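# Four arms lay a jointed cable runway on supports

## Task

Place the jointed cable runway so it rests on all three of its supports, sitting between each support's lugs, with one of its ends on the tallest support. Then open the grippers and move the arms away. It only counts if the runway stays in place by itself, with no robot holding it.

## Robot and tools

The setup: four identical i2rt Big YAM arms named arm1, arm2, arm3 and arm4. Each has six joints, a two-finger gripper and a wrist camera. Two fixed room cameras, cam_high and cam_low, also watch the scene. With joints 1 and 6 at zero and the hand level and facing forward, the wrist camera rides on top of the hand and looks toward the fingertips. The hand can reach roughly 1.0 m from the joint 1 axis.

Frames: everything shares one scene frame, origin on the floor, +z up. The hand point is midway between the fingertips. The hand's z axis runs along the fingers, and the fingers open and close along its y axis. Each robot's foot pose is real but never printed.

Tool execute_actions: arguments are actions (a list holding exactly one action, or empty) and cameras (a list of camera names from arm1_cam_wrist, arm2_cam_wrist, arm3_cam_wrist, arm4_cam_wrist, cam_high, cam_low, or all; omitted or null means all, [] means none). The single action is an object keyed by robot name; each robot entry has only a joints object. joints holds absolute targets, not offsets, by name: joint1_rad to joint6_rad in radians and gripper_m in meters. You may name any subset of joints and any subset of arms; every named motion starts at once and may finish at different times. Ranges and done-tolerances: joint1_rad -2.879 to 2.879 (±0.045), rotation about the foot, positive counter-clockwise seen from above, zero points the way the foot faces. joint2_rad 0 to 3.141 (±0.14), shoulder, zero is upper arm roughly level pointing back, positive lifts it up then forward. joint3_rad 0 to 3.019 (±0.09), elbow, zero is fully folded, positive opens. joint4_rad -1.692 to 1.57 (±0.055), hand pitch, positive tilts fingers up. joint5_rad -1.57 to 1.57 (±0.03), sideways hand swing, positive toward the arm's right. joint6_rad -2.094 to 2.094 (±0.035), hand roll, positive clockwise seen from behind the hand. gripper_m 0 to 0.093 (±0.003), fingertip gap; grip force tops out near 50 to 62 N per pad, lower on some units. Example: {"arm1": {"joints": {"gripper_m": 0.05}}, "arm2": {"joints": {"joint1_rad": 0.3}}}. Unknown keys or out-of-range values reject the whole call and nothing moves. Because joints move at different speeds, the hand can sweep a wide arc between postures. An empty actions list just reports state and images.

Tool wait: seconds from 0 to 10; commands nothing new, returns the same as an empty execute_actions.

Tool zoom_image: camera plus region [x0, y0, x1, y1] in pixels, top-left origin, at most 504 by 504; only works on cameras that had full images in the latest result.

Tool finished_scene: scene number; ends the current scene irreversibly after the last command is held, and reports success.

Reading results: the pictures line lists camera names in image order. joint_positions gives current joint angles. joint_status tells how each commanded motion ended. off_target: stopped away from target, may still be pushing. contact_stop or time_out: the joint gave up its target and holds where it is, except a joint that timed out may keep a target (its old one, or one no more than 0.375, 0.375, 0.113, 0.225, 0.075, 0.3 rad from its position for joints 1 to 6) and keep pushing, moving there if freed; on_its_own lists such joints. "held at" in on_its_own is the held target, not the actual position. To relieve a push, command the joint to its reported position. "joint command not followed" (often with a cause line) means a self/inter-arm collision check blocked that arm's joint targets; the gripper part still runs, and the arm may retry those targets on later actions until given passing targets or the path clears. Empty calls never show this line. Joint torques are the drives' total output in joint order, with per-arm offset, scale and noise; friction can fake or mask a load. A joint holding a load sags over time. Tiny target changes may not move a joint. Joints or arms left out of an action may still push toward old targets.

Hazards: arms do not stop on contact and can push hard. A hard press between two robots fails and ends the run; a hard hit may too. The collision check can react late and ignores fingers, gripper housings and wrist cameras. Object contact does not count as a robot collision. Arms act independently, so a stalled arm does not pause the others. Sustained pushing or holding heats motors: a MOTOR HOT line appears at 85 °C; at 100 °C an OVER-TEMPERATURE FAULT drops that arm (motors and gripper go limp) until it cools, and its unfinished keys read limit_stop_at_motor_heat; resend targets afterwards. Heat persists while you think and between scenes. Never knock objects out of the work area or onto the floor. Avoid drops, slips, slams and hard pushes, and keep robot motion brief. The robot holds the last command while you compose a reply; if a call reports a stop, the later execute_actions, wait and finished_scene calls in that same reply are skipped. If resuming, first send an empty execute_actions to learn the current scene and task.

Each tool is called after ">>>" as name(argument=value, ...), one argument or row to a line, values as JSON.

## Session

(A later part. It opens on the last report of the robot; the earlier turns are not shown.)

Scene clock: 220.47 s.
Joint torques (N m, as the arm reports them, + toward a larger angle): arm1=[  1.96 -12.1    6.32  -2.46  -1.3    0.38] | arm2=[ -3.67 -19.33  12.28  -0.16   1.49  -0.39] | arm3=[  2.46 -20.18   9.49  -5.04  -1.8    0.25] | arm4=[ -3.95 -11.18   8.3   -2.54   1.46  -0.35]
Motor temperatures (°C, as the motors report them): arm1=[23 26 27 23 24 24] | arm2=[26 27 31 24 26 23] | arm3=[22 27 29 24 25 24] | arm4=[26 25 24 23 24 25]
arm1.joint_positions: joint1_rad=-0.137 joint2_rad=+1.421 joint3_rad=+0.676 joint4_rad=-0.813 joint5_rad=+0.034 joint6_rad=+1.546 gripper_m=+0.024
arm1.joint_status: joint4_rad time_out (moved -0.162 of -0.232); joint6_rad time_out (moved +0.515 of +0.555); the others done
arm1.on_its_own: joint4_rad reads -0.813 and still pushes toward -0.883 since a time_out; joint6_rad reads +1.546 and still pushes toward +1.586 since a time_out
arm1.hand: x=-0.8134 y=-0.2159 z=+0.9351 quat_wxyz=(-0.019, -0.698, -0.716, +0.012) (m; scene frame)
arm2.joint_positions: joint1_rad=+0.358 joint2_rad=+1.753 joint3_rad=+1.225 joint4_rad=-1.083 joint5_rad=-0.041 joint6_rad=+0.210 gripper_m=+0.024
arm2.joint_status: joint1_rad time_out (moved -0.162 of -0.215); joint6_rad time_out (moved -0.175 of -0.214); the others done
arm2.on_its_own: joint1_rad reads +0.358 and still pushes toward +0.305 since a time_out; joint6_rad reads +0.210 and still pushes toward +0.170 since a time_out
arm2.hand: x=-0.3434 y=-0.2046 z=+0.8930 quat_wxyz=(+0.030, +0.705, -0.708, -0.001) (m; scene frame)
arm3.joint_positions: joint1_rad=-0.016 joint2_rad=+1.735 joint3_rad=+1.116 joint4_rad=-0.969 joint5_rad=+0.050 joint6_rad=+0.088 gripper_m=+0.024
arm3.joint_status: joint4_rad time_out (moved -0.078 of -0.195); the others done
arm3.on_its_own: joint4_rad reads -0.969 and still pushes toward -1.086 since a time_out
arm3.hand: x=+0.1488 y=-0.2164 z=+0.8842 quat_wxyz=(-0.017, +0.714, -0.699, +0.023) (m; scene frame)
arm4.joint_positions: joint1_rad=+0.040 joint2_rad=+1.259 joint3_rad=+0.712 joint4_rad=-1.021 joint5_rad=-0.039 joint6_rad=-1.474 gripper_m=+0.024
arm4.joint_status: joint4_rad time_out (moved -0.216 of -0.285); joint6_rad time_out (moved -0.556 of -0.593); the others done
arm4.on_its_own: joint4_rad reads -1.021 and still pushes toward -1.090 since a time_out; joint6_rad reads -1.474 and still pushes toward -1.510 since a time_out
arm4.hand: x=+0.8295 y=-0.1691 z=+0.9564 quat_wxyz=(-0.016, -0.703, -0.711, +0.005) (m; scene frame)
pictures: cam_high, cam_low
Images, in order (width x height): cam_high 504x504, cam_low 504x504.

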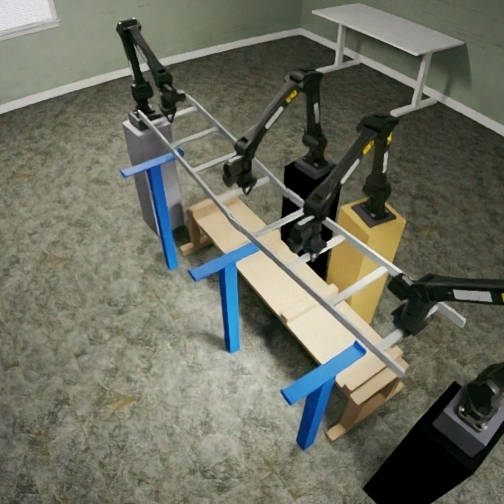

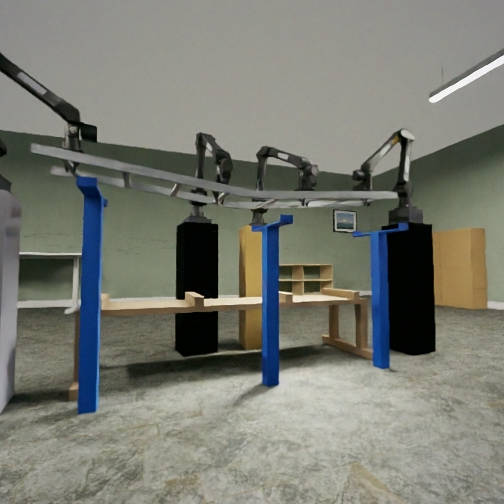

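>>> execute_actions(
  actions=[
    {"arm1":{"joints":{"joint1_rad":0.48,"joint6_rad":2.09,"joint2_rad":1.495,"joint3_rad":0.724,"joint4_rad":-0.8}},"arm2":{"joints":{"joint1_rad":0.24,"joint2_rad":2.167,"joint3_rad":1.84,"joint4_rad":-1.24,"joint6_rad":0.1}},"arm3":{"joints":{"joint1_rad":-0.02,"joint6_rad":0.08,"joint2_rad":2.084,"joint3_rad":1.715,"joint4_rad":-1.2}},"arm4":{"joints":{"joint1_rad":-0.6,"joint6_rad":-2.09,"joint2_rad":1.363,"joint3_rad":0.779,"joint4_rad":-0.986}}},
  ],
)

Scene clock: 246.17 s.
Joint torques (N m, as the arm reports them, + toward a larger angle): arm1=[  8.41 -13.71   3.79  -2.57  -2.69   0.36] | arm2=[ -4.14 -28.47  13.76  -0.96   1.73  -0.57] | arm3=[  1.39 -27.42   9.47  -3.65  -1.12   0.1 ] | arm4=[ -8.3  -12.12   9.27  -2.1    2.32  -0.53]
Motor temperatures (°C, as the motors report them): arm1=[23 26 27 23 26 24] | arm2=[26 27 31 24 28 23] | arm3=[22 28 29 24 28 23] | arm4=[26 25 25 23 26 25]
arm1.joint_positions: joint1_rad=+0.367 joint2_rad=+1.564 joint3_rad=+0.758 joint4_rad=-0.728 joint5_rad=+0.067 joint6_rad=+2.044 gripper_m=+0.025
arm1.joint_status: joint1_rad time_out (moved +0.504 of +0.617); joint4_rad time_out (moved +0.085 of +0.013); joint6_rad time_out (moved +0.498 of +0.544); the others done
joint sent to its limit — the command would take arm1.joint6_rad past its upper limit, so that joint was sent only as far as its limit.
arm1.on_its_own: joint1_rad reads +0.367 and still pushes toward +0.480 since a time_out; joint4_rad reads -0.728 and still pushes toward -0.800 since a time_out; joint6_rad reads +2.044 and still pushes toward +2.082 since a time_out
arm1.hand: x=-0.8083 y=-0.0462 z=+0.9116 quat_wxyz=(-0.040, -0.696, -0.717, -0.003) (m; scene frame)
arm2.joint_positions: joint1_rad=+0.302 joint2_rad=+2.202 joint3_rad=+1.790 joint4_rad=-1.205 joint5_rad=-0.048 joint6_rad=+0.154 gripper_m=+0.024
arm2.joint_status: joint1_rad time_out (moved -0.056 of -0.118); joint6_rad time_out (moved -0.055 of -0.110); the others done
arm2.on_its_own: joint1_rad reads +0.302 and still pushes toward +0.240 since a time_out; joint6_rad reads +0.154 and still pushes toward +0.100 since a time_out
arm2.hand: x=-0.3433 y=-0.0398 z=+0.8397 quat_wxyz=(+0.034, +0.705, -0.708, -0.002) (m; scene frame)
arm3.joint_positions: joint1_rad=-0.043 joint2_rad=+2.205 joint3_rad=+1.690 joint4_rad=-1.113 joint5_rad=+0.032 joint6_rad=+0.063 gripper_m=+0.024
arm3.joint_status: joint4_rad time_out (moved -0.145 of -0.231); the others done
arm3.on_its_own: joint4_rad reads -1.113 and still pushes toward -1.200 since a time_out
arm3.hand: x=+0.1447 y=-0.0542 z=+0.8210 quat_wxyz=(+0.003, +0.714, -0.699, +0.032) (m; scene frame)
arm4.joint_positions: joint1_rad=-0.511 joint2_rad=+1.425 joint3_rad=+0.766 joint4_rad=-0.929 joint5_rad=-0.060 joint6_rad=-2.025 gripper_m=+0.025
arm4.joint_status: joint1_rad time_out (moved -0.551 of -0.640); joint4_rad time_out (moved +0.093 of +0.035); joint6_rad time_out (moved -0.552 of -0.616); the others done
joint sent to its limit — the command would take arm4.joint6_rad past its lower limit, so that joint was sent only as far as its limit.
arm4.on_its_own: joint1_rad reads -0.511 and still pushes toward -0.600 since a time_out; joint4_rad reads -0.929 and still pushes toward -0.986 since a time_out; joint6_rad reads -2.025 and still pushes toward -2.078 since a time_out
arm4.hand: x=+0.8203 y=+0.0029 z=+0.9268 quat_wxyz=(-0.019, -0.703, -0.711, +0.017) (m; scene frame)
pictures: arm1_cam_wrist, arm2_cam_wrist, arm3_cam_wrist, arm4_cam_wrist, cam_high, cam_low
Images, in order (width x height): arm1_cam_wrist 504x504, arm2_cam_wrist 504x504, arm3_cam_wrist 504x504, arm4_cam_wrist 504x504, cam_high 504x504, cam_low 504x504.

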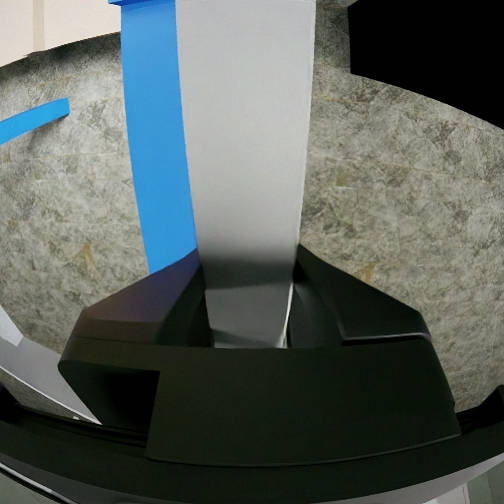

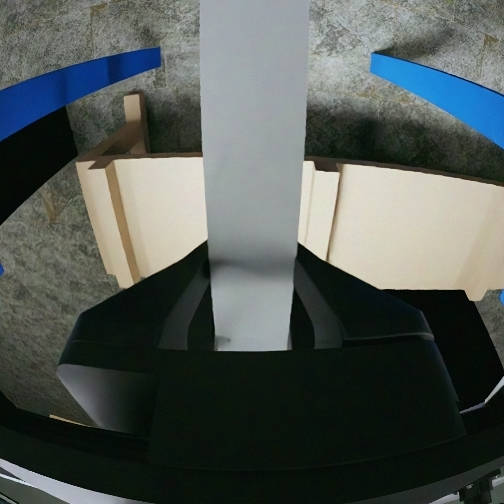

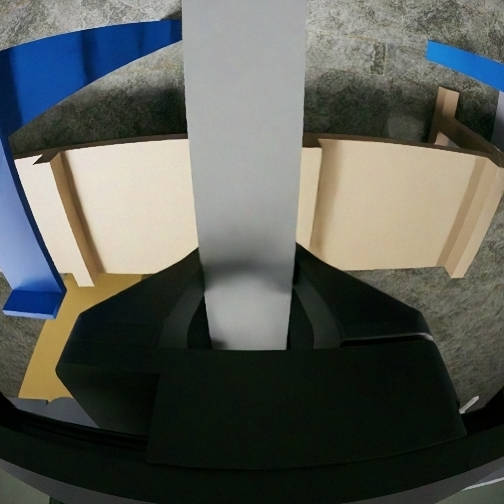

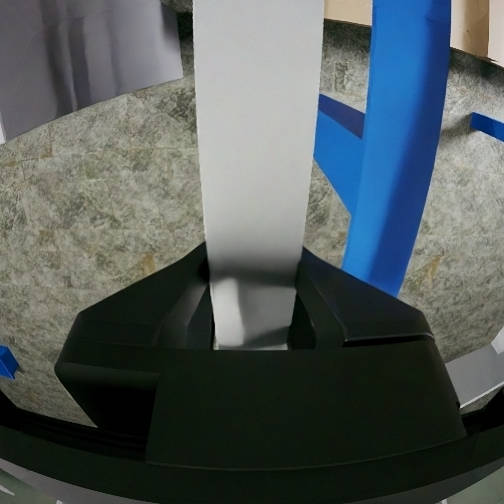

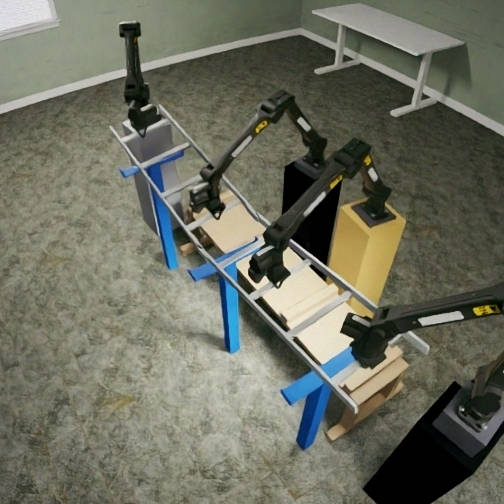

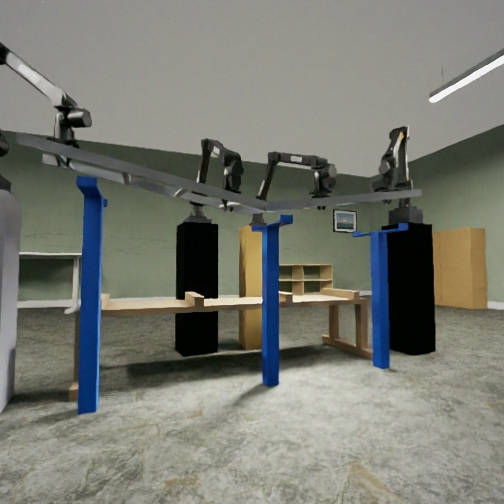

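>>> execute_actions(
  actions=[
    {"arm1":{"joints":{"joint1_rad":0.43,"joint6_rad":2.09,"joint2_rad":1.66,"joint3_rad":0.74,"joint4_rad":-0.65}},"arm2":{"joints":{"joint1_rad":0.28,"joint2_rad":2.2,"joint3_rad":1.88,"joint4_rad":-1.25,"joint6_rad":0.14}},"arm3":{"joints":{"joint1_rad":-0.03,"joint2_rad":2.2,"joint3_rad":1.82,"joint4_rad":-1.19}},"arm4":{"joints":{"joint1_rad":-0.56,"joint6_rad":-2.09,"joint2_rad":1.5,"joint3_rad":0.78,"joint4_rad":-0.85}}},
  ],
)

Scene clock: 265.43 s.
Joint torques (N m, as the arm reports them, + toward a larger angle): arm1=[  4.49 -13.21   4.7   -0.95  -2.47   0.35] | arm2=[ -1.99 -34.57  14.77  -1.63   1.33  -0.19] | arm3=[  0.51 -27.37  12.88  -2.64  -0.71   0.15] | arm4=[ -4.49 -12.7    8.48  -0.2    1.77  -0.41]
Motor temperatures (°C, as the motors report them): arm1=[23 26 27 23 29 24] | arm2=[26 29 33 24 29 23] | arm3=[22 30 30 24 27 23] | arm4=[26 25 25 23 28 25]
arm1.joint_positions: joint1_rad=+0.363 joint2_rad=+1.711 joint3_rad=+0.750 joint4_rad=-0.620 joint5_rad=+0.062 joint6_rad=+2.044 gripper_m=+0.025
arm1.joint_status: joint1_rad time_out (moved -0.004 of +0.063); joint6_rad time_out (moved +0.000 of +0.046); the others done
joint sent to its limit — the command would take arm1.joint6_rad past its upper limit, so that joint was sent only as far as its limit.
arm1.on_its_own: joint1_rad reads +0.363 and still pushes toward +0.430 since a time_out; joint6_rad reads +2.044 and still pushes toward +2.082 since a time_out
arm1.hand: x=-0.8105 y=-0.0483 z=+0.8602 quat_wxyz=(-0.030, -0.697, -0.717, +0.019) (m; scene frame)
arm2.joint_positions: joint1_rad=+0.308 joint2_rad=+2.294 joint3_rad=+1.815 joint4_rad=-1.198 joint5_rad=-0.037 joint6_rad=+0.157 gripper_m=+0.024
arm2.joint_status: all done
arm2.hand: x=-0.3455 y=-0.0423 z=+0.7905 quat_wxyz=(+0.048, +0.705, -0.707, +0.025) (m; scene frame)
arm3.joint_positions: joint1_rad=-0.043 joint2_rad=+2.316 joint3_rad=+1.747 joint4_rad=-1.128 joint5_rad=+0.021 joint6_rad=+0.059 gripper_m=+0.024
arm3.joint_status: joint4_rad time_out (moved -0.015 of -0.077); the others done
arm3.on_its_own: joint4_rad reads -1.128 and still pushes toward -1.190 since a time_out
arm3.hand: x=+0.1433 y=-0.0537 z=+0.7726 quat_wxyz=(+0.030, +0.714, -0.697, +0.054) (m; scene frame)
arm4.joint_positions: joint1_rad=-0.515 joint2_rad=+1.557 joint3_rad=+0.764 joint4_rad=-0.837 joint5_rad=-0.047 joint6_rad=-2.037 gripper_m=+0.025
arm4.joint_status: joint1_rad off_target (ended at -0.515, target -0.560); joint6_rad off_target (ended at -2.037, target -2.090); the others done
joint sent to its limit — the command would take arm4.joint6_rad past its lower limit, so that joint was sent only as far as its limit.
arm4.on_its_own: joint1_rad reads -0.515 and still pushes toward -0.560 since a time_out; joint6_rad reads -2.037 and still pushes toward -2.078 since a time_out
arm4.hand: x=+0.8168 y=+0.0092 z=+0.8838 quat_wxyz=(-0.036, -0.700, -0.713, +0.004) (m; scene frame)
pictures: arm1_cam_wrist, arm2_cam_wrist, arm3_cam_wrist, arm4_cam_wrist, cam_high, cam_low
Images, in order (width x height): arm1_cam_wrist 504x504, arm2_cam_wrist 504x504, arm3_cam_wrist 504x504, arm4_cam_wrist 504x504, cam_high 504x504, cam_low 504x504.

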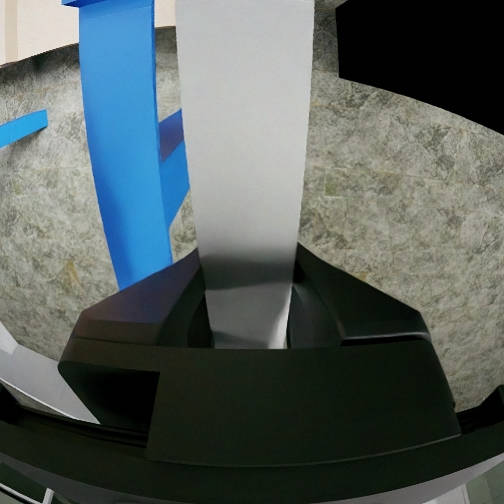

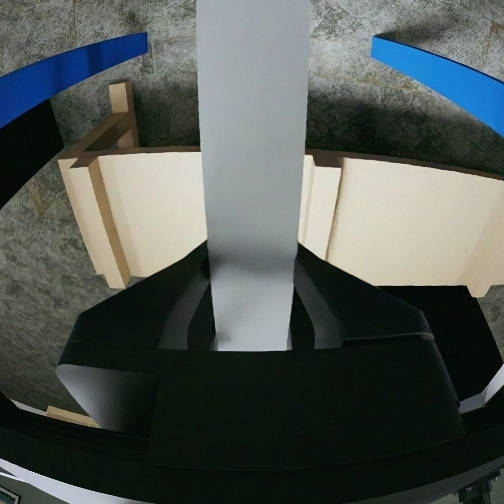

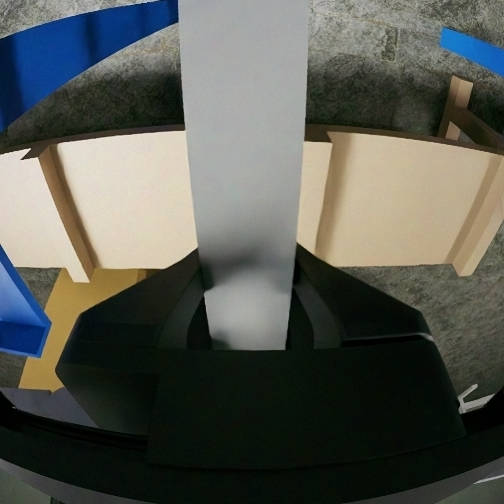

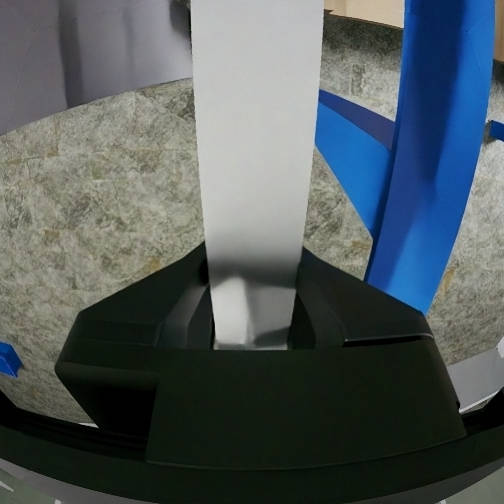

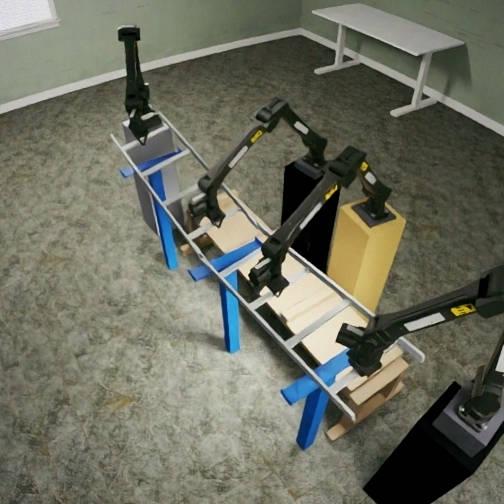

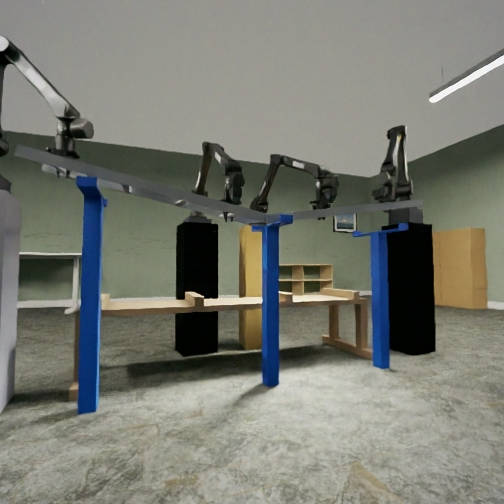

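>>> execute_actions(
  actions=[
    {"arm1":{"joints":{"joint1_rad":0.38,"joint2_rad":1.9,"joint3_rad":0.75,"joint4_rad":-0.42}},"arm2":{"joints":{"joint1_rad":0.3,"joint2_rad":2.33,"joint3_rad":1.815}},"arm3":{"joints":{"joint2_rad":2.33,"joint3_rad":1.75,"joint4_rad":-1.13}},"arm4":{"joints":{"joint1_rad":-0.53,"joint2_rad":1.68,"joint3_rad":0.77,"joint4_rad":-0.69}}},
  ],
  cameras=["cam_high","cam_low"],
)

>>> zoom_image(
  camera="cam_high",
  region=[100,120,440,420],
)

Scene clock: 278.90 s.
Joint torques (N m, as the arm reports them, + toward a larger angle): arm1=[  4.06 -14.61   4.53  -0.23  -1.96   0.75] | arm2=[ -1.75 -30.11   8.8   -2.52   0.57  -0.17] | arm3=[  0.71 -21.27   7.62  -1.98  -0.54   0.23] | arm4=[ -4.12 -12.53   8.36   0.68   0.86  -0.54]
Motor temperatures (°C, as the motors report them): arm1=[23 27 27 23 30 24] | arm2=[26 30 33 24 28 23] | arm3=[22 30 31 24 26 23] | arm4=[26 25 25 23 27 25]
arm1.joint_positions: joint1_rad=+0.318 joint2_rad=+1.960 joint3_rad=+0.736 joint4_rad=-0.411 joint5_rad=+0.050 joint6_rad=+2.006 gripper_m=+0.024
arm1.joint_status: joint1_rad time_out (moved -0.045 of +0.017); the others done
arm1.on_its_own: joint1_rad reads +0.318 and still pushes toward +0.380 since a time_out; joint6_rad reads +2.006 and still pushes toward +2.082 since a time_out
arm1.hand: x=-0.8191 y=-0.0687 z=+0.7738 quat_wxyz=(-0.015, -0.698, -0.714, +0.043) (m; scene frame)
arm2.joint_positions: joint1_rad=+0.319 joint2_rad=+2.371 joint3_rad=+1.815 joint4_rad=-1.176 joint5_rad=-0.016 joint6_rad=+0.156 gripper_m=+0.024
arm2.joint_status: all done
arm2.hand: x=-0.3476 y=-0.0528 z=+0.7432 quat_wxyz=(+0.055, +0.709, -0.701, +0.054) (m; scene frame)
arm3.joint_positions: joint1_rad=-0.045 joint2_rad=+2.356 joint3_rad=+1.741 joint4_rad=-1.082 joint5_rad=+0.016 joint6_rad=+0.051 gripper_m=+0.024
arm3.joint_status: all done
arm3.hand: x=+0.1436 y=-0.0545 z=+0.7452 quat_wxyz=(+0.032, +0.717, -0.695, +0.053) (m; scene frame)
arm4.joint_positions: joint1_rad=-0.490 joint2_rad=+1.720 joint3_rad=+0.737 joint4_rad=-0.699 joint5_rad=-0.024 joint6_rad=-2.026 gripper_m=+0.025
arm4.joint_status: all done
arm4.on_its_own: joint6_rad reads -2.026 and still pushes toward -2.078 since a time_out
arm4.hand: x=+0.8234 y=+0.0024 z=+0.8237 quat_wxyz=(-0.058, -0.695, -0.717, -0.016) (m; scene frame)
pictures: cam_high, cam_low
Images, in order (width x height): cam_high 504x504, cam_low 504x504.

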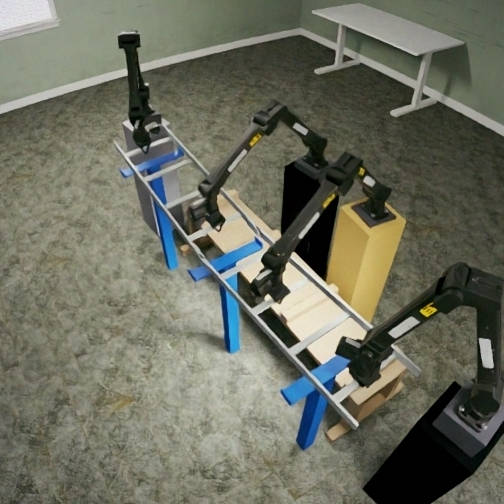

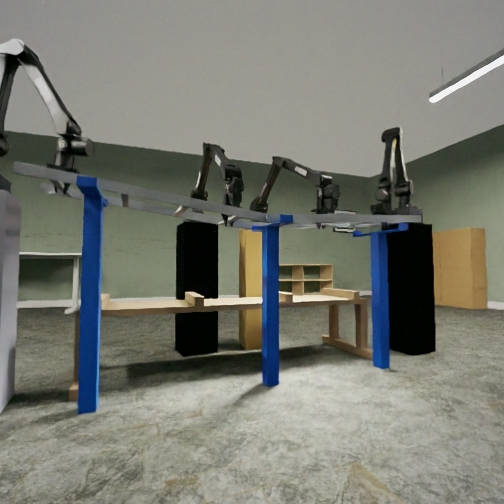

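Region (100, 120, 440, 420) of cam_high's 504x504 image, scaled by 1.482, with more detail than that image has; it fills the top 445 rows of this view, and the rest is white.

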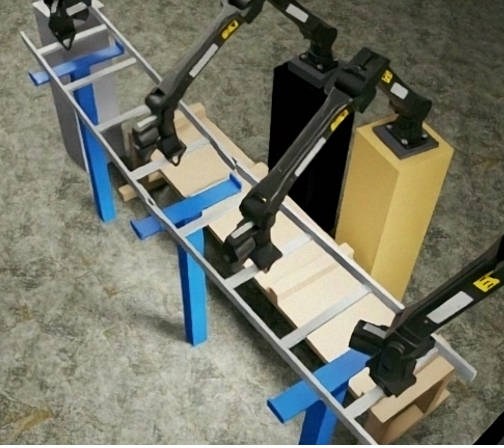

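>>> execute_actions(
  actions=[
    {"arm1":{"joints":{"joint1_rad":0.4,"joint2_rad":1.72,"joint4_rad":-0.48,"joint5_rad":-0.25}},"arm2":{"joints":{"joint1_rad":0.27,"joint2_rad":2.36,"joint3_rad":2.08,"joint4_rad":-1.21,"joint6_rad":0.12}},"arm3":{"joints":{"joint2_rad":2.35,"joint3_rad":2.01,"joint4_rad":-1.15}},"arm4":{"joints":{"joint1_rad":-0.55,"joint2_rad":1.55,"joint4_rad":-0.72,"joint5_rad":0.25}}},
  ],
  cameras=["cam_high","cam_low"],
)

>>> zoom_image(
  camera="cam_high",
  region=[100,120,440,420],
)

Scene clock: 307.30 s.
Joint torques (N m, as the arm reports them, + toward a larger angle): arm1=[  6.05 -15.22   6.17  -0.12  -3.44   0.61] | arm2=[ -2.33 -30.05  18.82   1.01   1.21  -0.3 ] | arm3=[  1.21 -25.74  16.08   0.88  -0.86   0.1 ] | arm4=[ -8.94 -16.52  10.21   0.27   4.03  -1.19]
Motor temperatures (°C, as the motors report them): arm1=[23 27 27 23 31 24] | arm2=[26 30 32 24 27 22] | arm3=[22 30 31 24 26 23] | arm4=[26 25 26 23 29 25]
arm1.joint_positions: joint1_rad=+0.314 joint2_rad=+1.793 joint3_rad=+0.736 joint4_rad=-0.468 joint5_rad=-0.133 joint6_rad=+2.020 gripper_m=+0.024
arm1.joint_status: joint1_rad time_out (moved -0.004 of +0.082); joint5_rad time_out (moved -0.183 of -0.300); the others done
arm1.on_its_own: joint1_rad reads +0.314 and still pushes toward +0.400 since a time_out; joint5_rad reads -0.133 and still pushes toward -0.215 since a time_out (your -0.250 is given up); joint6_rad reads +2.020 and still pushes toward +2.082 since a time_out
arm1.hand: x=-0.8072 y=-0.0292 z=+0.8307 quat_wxyz=(+0.053, -0.704, -0.708, -0.038) (m; scene frame)
arm2.joint_positions: joint1_rad=+0.298 joint2_rad=+2.396 joint3_rad=+1.930 joint4_rad=-1.234 joint5_rad=-0.035 joint6_rad=+0.149 gripper_m=+0.024
arm2.joint_status: joint3_rad time_out (moved +0.115 of +0.265); the others done
arm2.on_its_own: joint3_rad reads +1.930 and still pushes toward +2.042 since a time_out
arm2.hand: x=-0.3418 y=-0.0214 z=+0.7644 quat_wxyz=(+0.053, +0.704, -0.707, +0.034) (m; scene frame)
arm3.joint_positions: joint1_rad=-0.051 joint2_rad=+2.428 joint3_rad=+1.870 joint4_rad=-1.163 joint5_rad=+0.025 joint6_rad=+0.064 gripper_m=+0.024
arm3.joint_status: joint3_rad time_out (moved +0.128 of +0.269); the others done
arm3.on_its_own: joint3_rad reads +1.870 and still pushes toward +1.982 since a time_out
arm3.hand: x=+0.1476 y=-0.0331 z=+0.7411 quat_wxyz=(+0.037, +0.709, -0.701, +0.065) (m; scene frame)
arm4.joint_positions: joint1_rad=-0.453 joint2_rad=+1.656 joint3_rad=+0.722 joint4_rad=-0.719 joint5_rad=+0.073 joint6_rad=-1.969 gripper_m=+0.025
arm4.joint_status: joint1_rad time_out (moved +0.037 of -0.060); joint5_rad time_out (moved +0.097 of +0.274); the others done
arm4.on_its_own: joint1_rad reads -0.453 and still pushes toward -0.550 since a time_out; joint5_rad reads +0.073 and still pushes toward +0.171 since a time_out (your +0.250 is given up); joint6_rad reads -1.969 and still pushes toward -2.078 since a time_out
arm4.hand: x=+0.8258 y=+0.0060 z=+0.8414 quat_wxyz=(-0.025, -0.700, -0.711, -0.058) (m; scene frame)
pictures: cam_high, cam_low
Images, in order (width x height): cam_high 504x504, cam_low 504x504.

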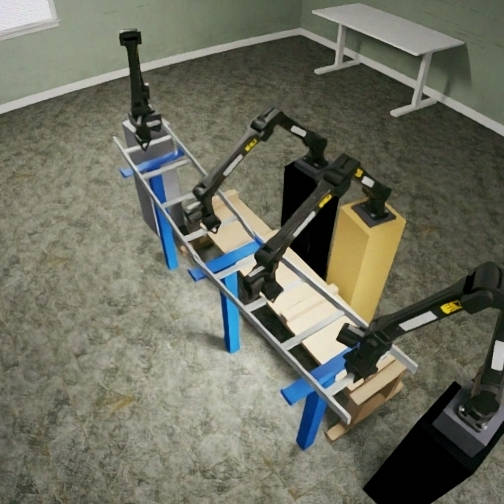

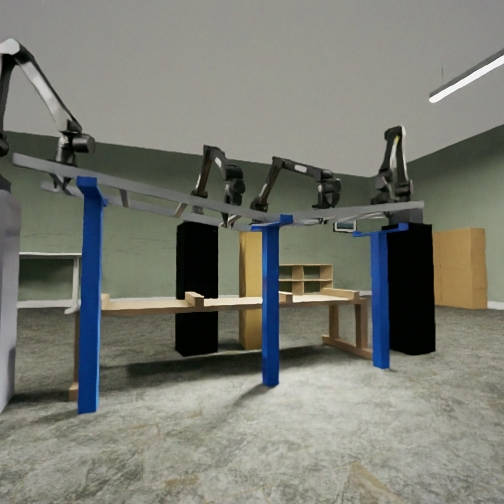

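Region (100, 120, 440, 420) of cam_high's 504x504 image, scaled by 1.482, with more detail than that image has; it fills the top 445 rows of this view, and the rest is white.

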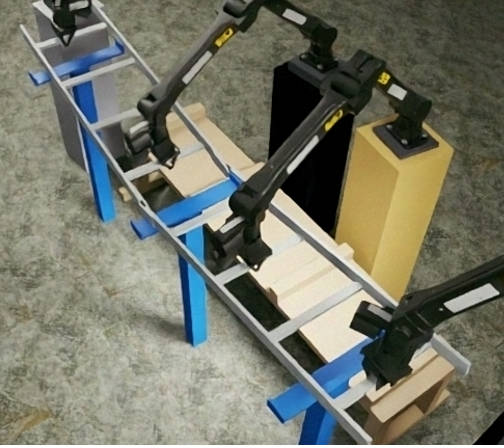

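>>> execute_actions(
  actions=[
    {"arm2":{"joints":{"joint2_rad":2.2,"joint3_rad":1.93,"joint4_rad":-1.33}},"arm3":{"joints":{"joint2_rad":2.2,"joint3_rad":1.87,"joint4_rad":-1.27}}},
  ],
  cameras=[],
)

>>> execute_actions(
  actions=[
    {"arm1":{"joints":{"joint1_rad":0.42,"joint5_rad":-0.3}},"arm2":{"joints":{"joint1_rad":0.25,"joint2_rad":2.25,"joint3_rad":2.1,"joint4_rad":-1.4,"joint6_rad":0.11}},"arm3":{"joints":{"joint2_rad":2.25,"joint3_rad":2.05,"joint4_rad":-1.35}},"arm4":{"joints":{"joint1_rad":-0.55,"joint5_rad":0.3}}},
  ],
  cameras=["cam_high","cam_low"],
)

>>> zoom_image(
  camera="cam_high",
  region=[100,120,440,420],
)

Scene clock: 321.07 s.
Joint torques (N m, as the arm reports them, + toward a larger angle): arm1=[  5.65 -13.74   7.13   0.21  -3.41   0.59] | arm2=[ -2.6  -40.91  10.62  -3.     1.04  -0.36] | arm3=[  1.14 -32.67   9.25  -4.36  -0.49   0.1 ] | arm4=[ -8.62 -16.3   10.32   0.43   4.27  -1.14]
Motor temperatures (°C, as the motors report them): arm1=[23 27 27 23 34 24] | arm2=[26 30 35 24 28 22] | arm3=[22 31 34 24 26 23] | arm4=[26 26 26 23 35 25]
arm1.joint_positions: joint1_rad=+0.319 joint2_rad=+1.776 joint3_rad=+0.726 joint4_rad=-0.476 joint5_rad=-0.134 joint6_rad=+2.021 gripper_m=+0.024
arm1.joint_status: not commanded
arm1.on_its_own: joint1_rad reads +0.319 and still pushes toward +0.400 since a time_out; joint5_rad reads -0.134 and still pushes toward -0.215 since a time_out (your -0.250 is given up); joint6_rad reads +2.021 and still pushes toward +2.082 since a time_out
arm1.hand: x=-0.8117 y=-0.0292 z=+0.8345 quat_wxyz=(+0.054, -0.702, -0.709, -0.038) (m; scene frame)
arm2.joint_positions: joint1_rad=+0.303 joint2_rad=+2.359 joint3_rad=+1.915 joint4_rad=-1.239 joint5_rad=-0.029 joint6_rad=+0.153 gripper_m=+0.024
arm2.joint_status: joint2_rad time_out (moved -0.036 of -0.196); joint4_rad time_out (moved -0.006 of -0.096); the others done
arm2.on_its_own: joint2_rad reads +2.359 and still pushes toward +2.200 since a time_out; joint4_rad reads -1.239 and still pushes toward -1.330 since a time_out
arm2.hand: x=-0.3439 y=-0.0223 z=+0.7828 quat_wxyz=(+0.046, +0.705, -0.707, +0.030) (m; scene frame)
arm3.joint_positions: joint1_rad=-0.051 joint2_rad=+2.378 joint3_rad=+1.845 joint4_rad=-1.173 joint5_rad=+0.015 joint6_rad=+0.064 gripper_m=+0.024
arm3.joint_status: joint2_rad time_out (moved -0.049 of -0.228); joint4_rad time_out (moved -0.010 of -0.107); the others done
arm3.on_its_own: joint2_rad reads +2.378 and still pushes toward +2.200 since a time_out; joint4_rad reads -1.173 and still pushes toward -1.270 since a time_out
arm3.hand: x=+0.1459 y=-0.0350 z=+0.7647 quat_wxyz=(+0.035, +0.709, -0.702, +0.056) (m; scene frame)
arm4.joint_positions: joint1_rad=-0.458 joint2_rad=+1.653 joint3_rad=+0.721 joint4_rad=-0.722 joint5_rad=+0.067 joint6_rad=-1.973 gripper_m=+0.025
arm4.joint_status: not commanded
arm4.on_its_own: joint1_rad reads -0.458 and still pushes toward -0.550 since a time_out; joint5_rad reads +0.067 and still pushes toward +0.171 since a time_out (your +0.250 is given up); joint6_rad reads -1.973 and still pushes toward -2.078 since a time_out
arm4.hand: x=+0.8268 y=+0.0059 z=+0.8420 quat_wxyz=(-0.027, -0.700, -0.711, -0.055) (m; scene frame)
pictures: none
No camera images: the call's "cameras" was empty. Leave "cameras" out to get every camera's image.

not run: a stop came earlier in this reply.

Region (100, 120, 440, 420) of cam_high's 504x504 image, scaled by 1.482, with more detail than that image has; it fills the top 445 rows of this view, and the rest is white.

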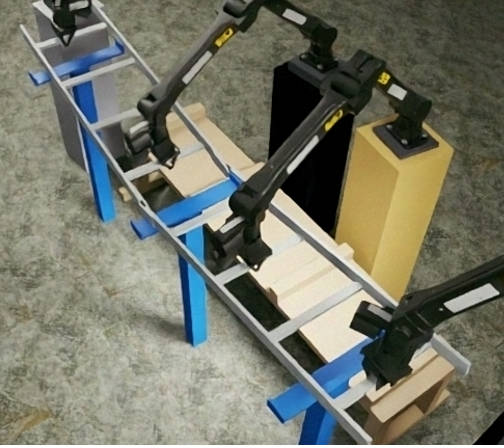

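>>> execute_actions(
  actions=[
    {"arm1":{"joints":{"joint1_rad":0.36,"joint5_rad":0,"joint2_rad":1.65}},"arm2":{"joints":{"joint2_rad":2.15,"joint3_rad":1.95,"joint4_rad":-1.3}},"arm3":{"joints":{"joint2_rad":2.15,"joint3_rad":1.88,"joint4_rad":-1.24}},"arm4":{"joints":{"joint1_rad":-0.5,"joint5_rad":0,"joint2_rad":1.5}}},
  ],
  cameras=["cam_high","cam_low"],
)

Scene clock: 333.50 s.
Joint torques (N m, as the arm reports them, + toward a larger angle): arm1=[  0.21 -13.73   9.     1.14   1.03   0.41] | arm2=[ -2.45 -42.35  13.15  -0.85   1.01  -0.37] | arm3=[  1.27 -32.44  11.36  -1.68  -0.55   0.14] | arm4=[ -1.2  -15.4   11.39   1.44  -0.38  -0.65]
Motor temperatures (°C, as the motors report them): arm1=[23 27 27 23 35 24] | arm2=[26 32 34 24 28 22] | arm3=[22 32 32 24 26 23] | arm4=[26 26 26 23 37 26]
arm1.joint_positions: joint1_rad=+0.344 joint2_rad=+1.711 joint3_rad=+0.710 joint4_rad=-0.499 joint5_rad=-0.023 joint6_rad=+2.039 gripper_m=+0.025
arm1.joint_status: all done
arm1.on_its_own: joint6_rad reads +2.039 and still pushes toward +2.082 since a time_out
arm1.hand: x=-0.8082 y=-0.0382 z=+0.8517 quat_wxyz=(-0.002, -0.701, -0.712, -0.032) (m; scene frame)
arm2.joint_positions: joint1_rad=+0.304 joint2_rad=+2.319 joint3_rad=+1.906 joint4_rad=-1.268 joint5_rad=-0.029 joint6_rad=+0.151 gripper_m=+0.024
arm2.joint_status: joint2_rad time_out (moved -0.040 of -0.209); the others done
arm2.on_its_own: joint2_rad reads +2.319 and still pushes toward +2.150 since a time_out
arm2.hand: x=-0.3434 y=-0.0260 z=+0.8062 quat_wxyz=(+0.045, +0.706, -0.706, +0.029) (m; scene frame)
arm3.joint_positions: joint1_rad=-0.052 joint2_rad=+2.329 joint3_rad=+1.830 joint4_rad=-1.199 joint5_rad=+0.016 joint6_rad=+0.059 gripper_m=+0.024
arm3.joint_status: joint2_rad time_out (moved -0.049 of -0.228); the others done
arm3.on_its_own: joint2_rad reads +2.329 and still pushes toward +2.150 since a time_out
arm3.hand: x=+0.1466 y=-0.0373 z=+0.7914 quat_wxyz=(+0.032, +0.711, -0.700, +0.053) (m; scene frame)
arm4.joint_positions: joint1_rad=-0.494 joint2_rad=+1.595 joint3_rad=+0.715 joint4_rad=-0.744 joint5_rad=+0.006 joint6_rad=-2.016 gripper_m=+0.025
arm4.joint_status: all done
arm4.on_its_own: joint6_rad reads -2.016 and still pushes toward -2.078 since a time_out; joint6_rad moved -0.043 toward your old target -2.090
arm4.hand: x=+0.8264 y=+0.0074 z=+0.8583 quat_wxyz=(-0.025, -0.700, -0.714, -0.021) (m; scene frame)
pictures: cam_high, cam_low
Images, in order (width x height): cam_high 504x504, cam_low 504x504.

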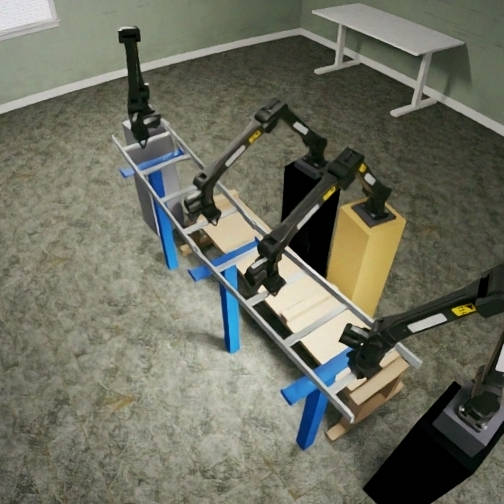

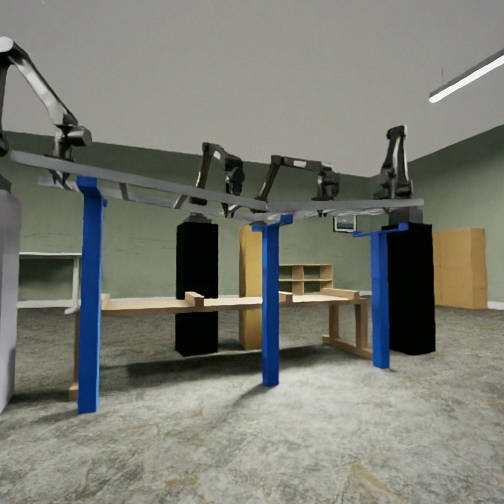

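>>> execute_actions(
  actions=[
    {"arm1":{"joints":{"joint1_rad":0.45}},"arm2":{"joints":{"joint1_rad":0.27,"joint2_rad":2.25,"joint3_rad":2.15,"joint4_rad":-1.34,"joint6_rad":0.13}},"arm3":{"joints":{"joint2_rad":2.27,"joint3_rad":2.09,"joint4_rad":-1.28}},"arm4":{"joints":{"joint1_rad":-0.58}}},
  ],
  cameras=["cam_high","cam_low"],
)

>>> zoom_image(
  camera="cam_high",
  region=[100,120,440,420],
)

Scene clock: 345.23 s.
Joint torques (N m, as the arm reports them, + toward a larger angle): arm1=[  1.93 -13.72   8.5    0.42  -0.08  -0.04] | arm2=[ -2.25 -38.69  19.34  -1.35   0.75  -0.23] | arm3=[  1.29 -29.14  16.68  -0.72  -0.61   0.17] | arm4=[ -2.17 -15.49  10.92   0.08  -0.4    0.03]
Motor temperatures (°C, as the motors report them): arm1=[23 27 28 23 32 24] | arm2=[26 33 35 24 28 22] | arm3=[22 33 34 24 26 23] | arm4=[26 26 27 23 32 25]
arm1.joint_positions: joint1_rad=+0.414 joint2_rad=+1.710 joint3_rad=+0.717 joint4_rad=-0.479 joint5_rad=+0.004 joint6_rad=+2.082 gripper_m=+0.025
arm1.joint_status: all done
arm1.on_its_own: joint6_rad moved +0.043 to your old target +2.090
arm1.hand: x=-0.8106 y=-0.0154 z=+0.8540 quat_wxyz=(-0.017, -0.692, -0.721, -0.042) (m; scene frame)
arm2.joint_positions: joint1_rad=+0.303 joint2_rad=+2.370 joint3_rad=+2.011 joint4_rad=-1.297 joint5_rad=-0.021 joint6_rad=+0.149 gripper_m=+0.024
arm2.joint_status: joint3_rad time_out (moved +0.105 of +0.244); the others done
arm2.on_its_own: joint3_rad reads +2.011 and still pushes toward +2.124 since a time_out
arm2.hand: x=-0.3457 y=-0.0005 z=+0.8092 quat_wxyz=(+0.035, +0.707, -0.706, +0.021) (m; scene frame)
arm3.joint_positions: joint1_rad=-0.052 joint2_rad=+2.391 joint3_rad=+1.960 joint4_rad=-1.258 joint5_rad=+0.018 joint6_rad=+0.057 gripper_m=+0.024
arm3.joint_status: joint3_rad time_out (moved +0.130 of +0.260); the others done
arm3.on_its_own: joint3_rad reads +1.960 and still pushes toward +2.073 since a time_out
arm3.hand: x=+0.1449 y=-0.0103 z=+0.7949 quat_wxyz=(+0.029, +0.712, -0.700, +0.051) (m; scene frame)
arm4.joint_positions: joint1_rad=-0.563 joint2_rad=+1.595 joint3_rad=+0.722 joint4_rad=-0.711 joint5_rad=+0.007 joint6_rad=-2.076 gripper_m=+0.025
arm4.joint_status: all done
arm4.on_its_own: joint6_rad moved -0.060 to your old target -2.090
arm4.hand: x=+0.8262 y=+0.0333 z=+0.8600 quat_wxyz=(-0.007, -0.703, -0.711, -0.014) (m; scene frame)
pictures: cam_high, cam_low
Images, in order (width x height): cam_high 504x504, cam_low 504x504.

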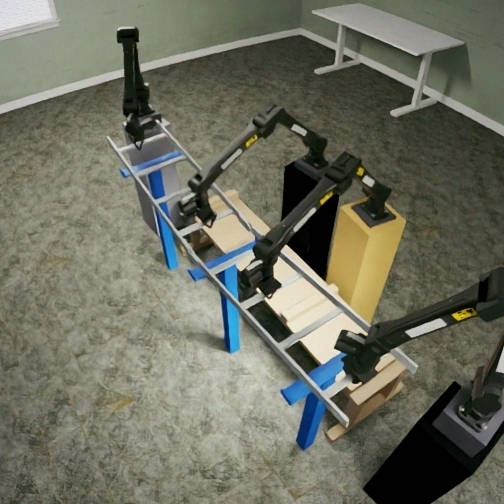

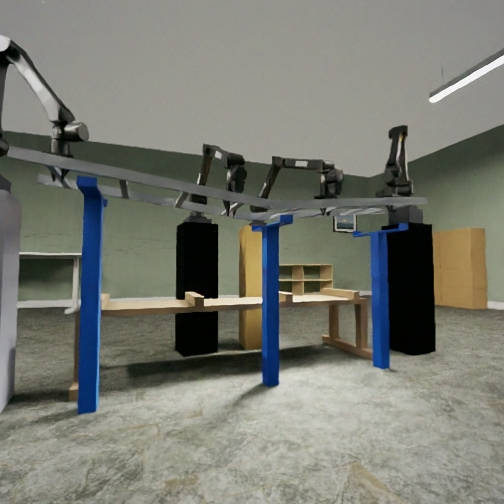

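Region (100, 120, 440, 420) of cam_high's 504x504 image, scaled by 1.482, with more detail than that image has; it fills the top 445 rows of this view, and the rest is white.

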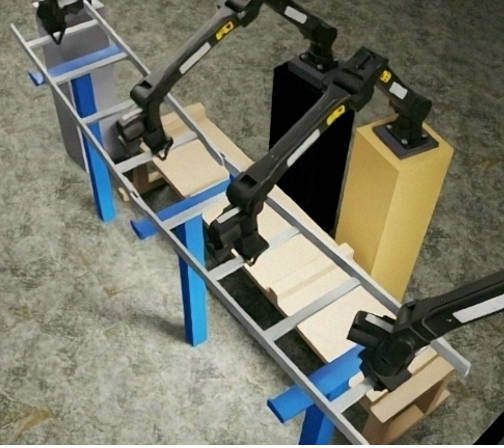

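>>> execute_actions(
  actions=[
    {"arm1":{"joints":{"joint1_rad":0.52}},"arm2":{"joints":{"joint1_rad":0.26,"joint2_rad":2.3,"joint3_rad":2.16,"joint4_rad":-1.34}},"arm3":{"joints":{"joint2_rad":2.33,"joint3_rad":2.11,"joint4_rad":-1.3}},"arm4":{"joints":{"joint1_rad":-0.65}}},
  ],
  cameras=["cam_high","cam_low"],
)

>>> zoom_image(
  camera="cam_high",
  region=[100,120,440,420],
)

Scene clock: 355.97 s.
Joint torques (N m, as the arm reports them, + toward a larger angle): arm1=[  5.9  -13.84   8.     0.21  -1.03  -0.04] | arm2=[ -2.83 -36.47  19.33  -1.08   0.95  -0.17] | arm3=[  1.25 -28.21  16.19  -1.11  -0.79   0.16] | arm4=[ -5.96 -15.57  10.42  -0.03   0.58   0.06]
Motor temperatures (°C, as the motors report them): arm1=[23 27 28 23 31 24] | arm2=[26 33 37 24 28 22] | arm3=[22 33 37 24 26 23] | arm4=[26 26 27 23 31 25]
arm1.joint_positions: joint1_rad=+0.436 joint2_rad=+1.710 joint3_rad=+0.724 joint4_rad=-0.474 joint5_rad=+0.027 joint6_rad=+2.082 gripper_m=+0.025
arm1.joint_status: joint1_rad time_out (moved +0.022 of +0.106)
arm1.on_its_own: joint1_rad reads +0.436 and still pushes toward +0.520 since a time_out
arm1.hand: x=-0.8087 y=-0.0088 z=+0.8557 quat_wxyz=(-0.029, -0.684, -0.728, -0.046) (m; scene frame)
arm2.joint_positions: joint1_rad=+0.299 joint2_rad=+2.398 joint3_rad=+2.043 joint4_rad=-1.301 joint5_rad=-0.027 joint6_rad=+0.145 gripper_m=+0.024
arm2.joint_status: joint3_rad time_out (moved +0.032 of +0.149); the others done
arm2.on_its_own: joint3_rad reads +2.043 and still pushes toward +2.155 since a time_out
arm2.hand: x=-0.3446 y=+0.0060 z=+0.8013 quat_wxyz=(+0.037, +0.707, -0.706, +0.019) (m; scene frame)
arm3.joint_positions: joint1_rad=-0.052 joint2_rad=+2.432 joint3_rad=+2.003 joint4_rad=-1.271 joint5_rad=+0.023 joint6_rad=+0.057 gripper_m=+0.024
arm3.joint_status: joint3_rad time_out (moved +0.043 of +0.150); the others done
arm3.on_its_own: joint3_rad reads +2.003 and still pushes toward +2.110 since a time_out
arm3.hand: x=+0.1453 y=-0.0040 z=+0.7823 quat_wxyz=(+0.030, +0.712, -0.699, +0.056) (m; scene frame)
arm4.joint_positions: joint1_rad=-0.588 joint2_rad=+1.595 joint3_rad=+0.728 joint4_rad=-0.708 joint5_rad=-0.017 joint6_rad=-2.078 gripper_m=+0.025
arm4.joint_status: joint1_rad time_out (moved -0.026 of -0.087)
arm4.on_its_own: joint1_rad reads -0.588 and still pushes toward -0.650 since a time_out
arm4.hand: x=+0.8249 y=+0.0394 z=+0.8615 quat_wxyz=(-0.006, -0.712, -0.703, -0.001) (m; scene frame)
pictures: cam_high, cam_low
Images, in order (width x height): cam_high 504x504, cam_low 504x504.

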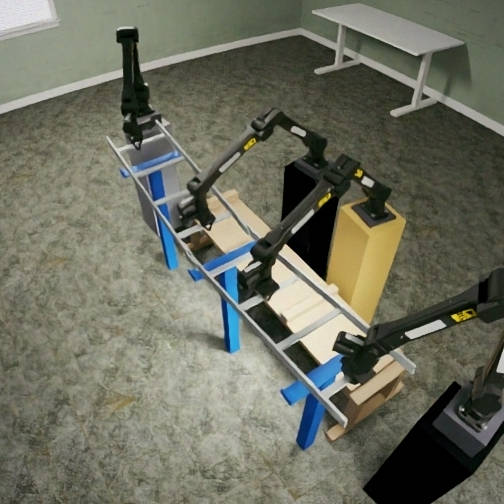

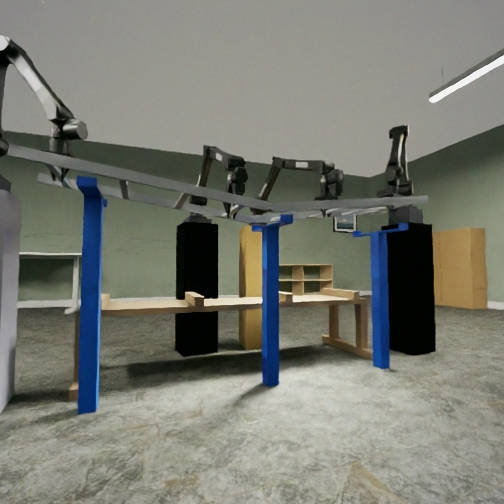

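Region (100, 120, 440, 420) of cam_high's 504x504 image, scaled by 1.482, with more detail than that image has; it fills the top 445 rows of this view, and the rest is white.

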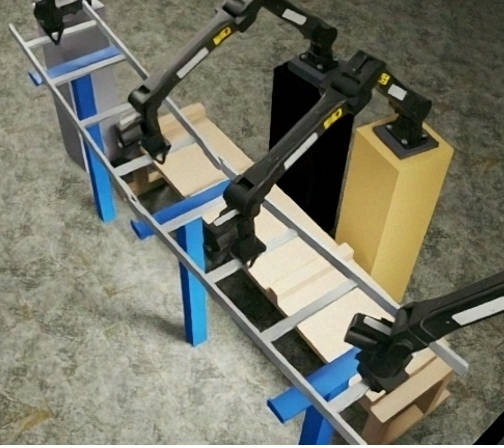

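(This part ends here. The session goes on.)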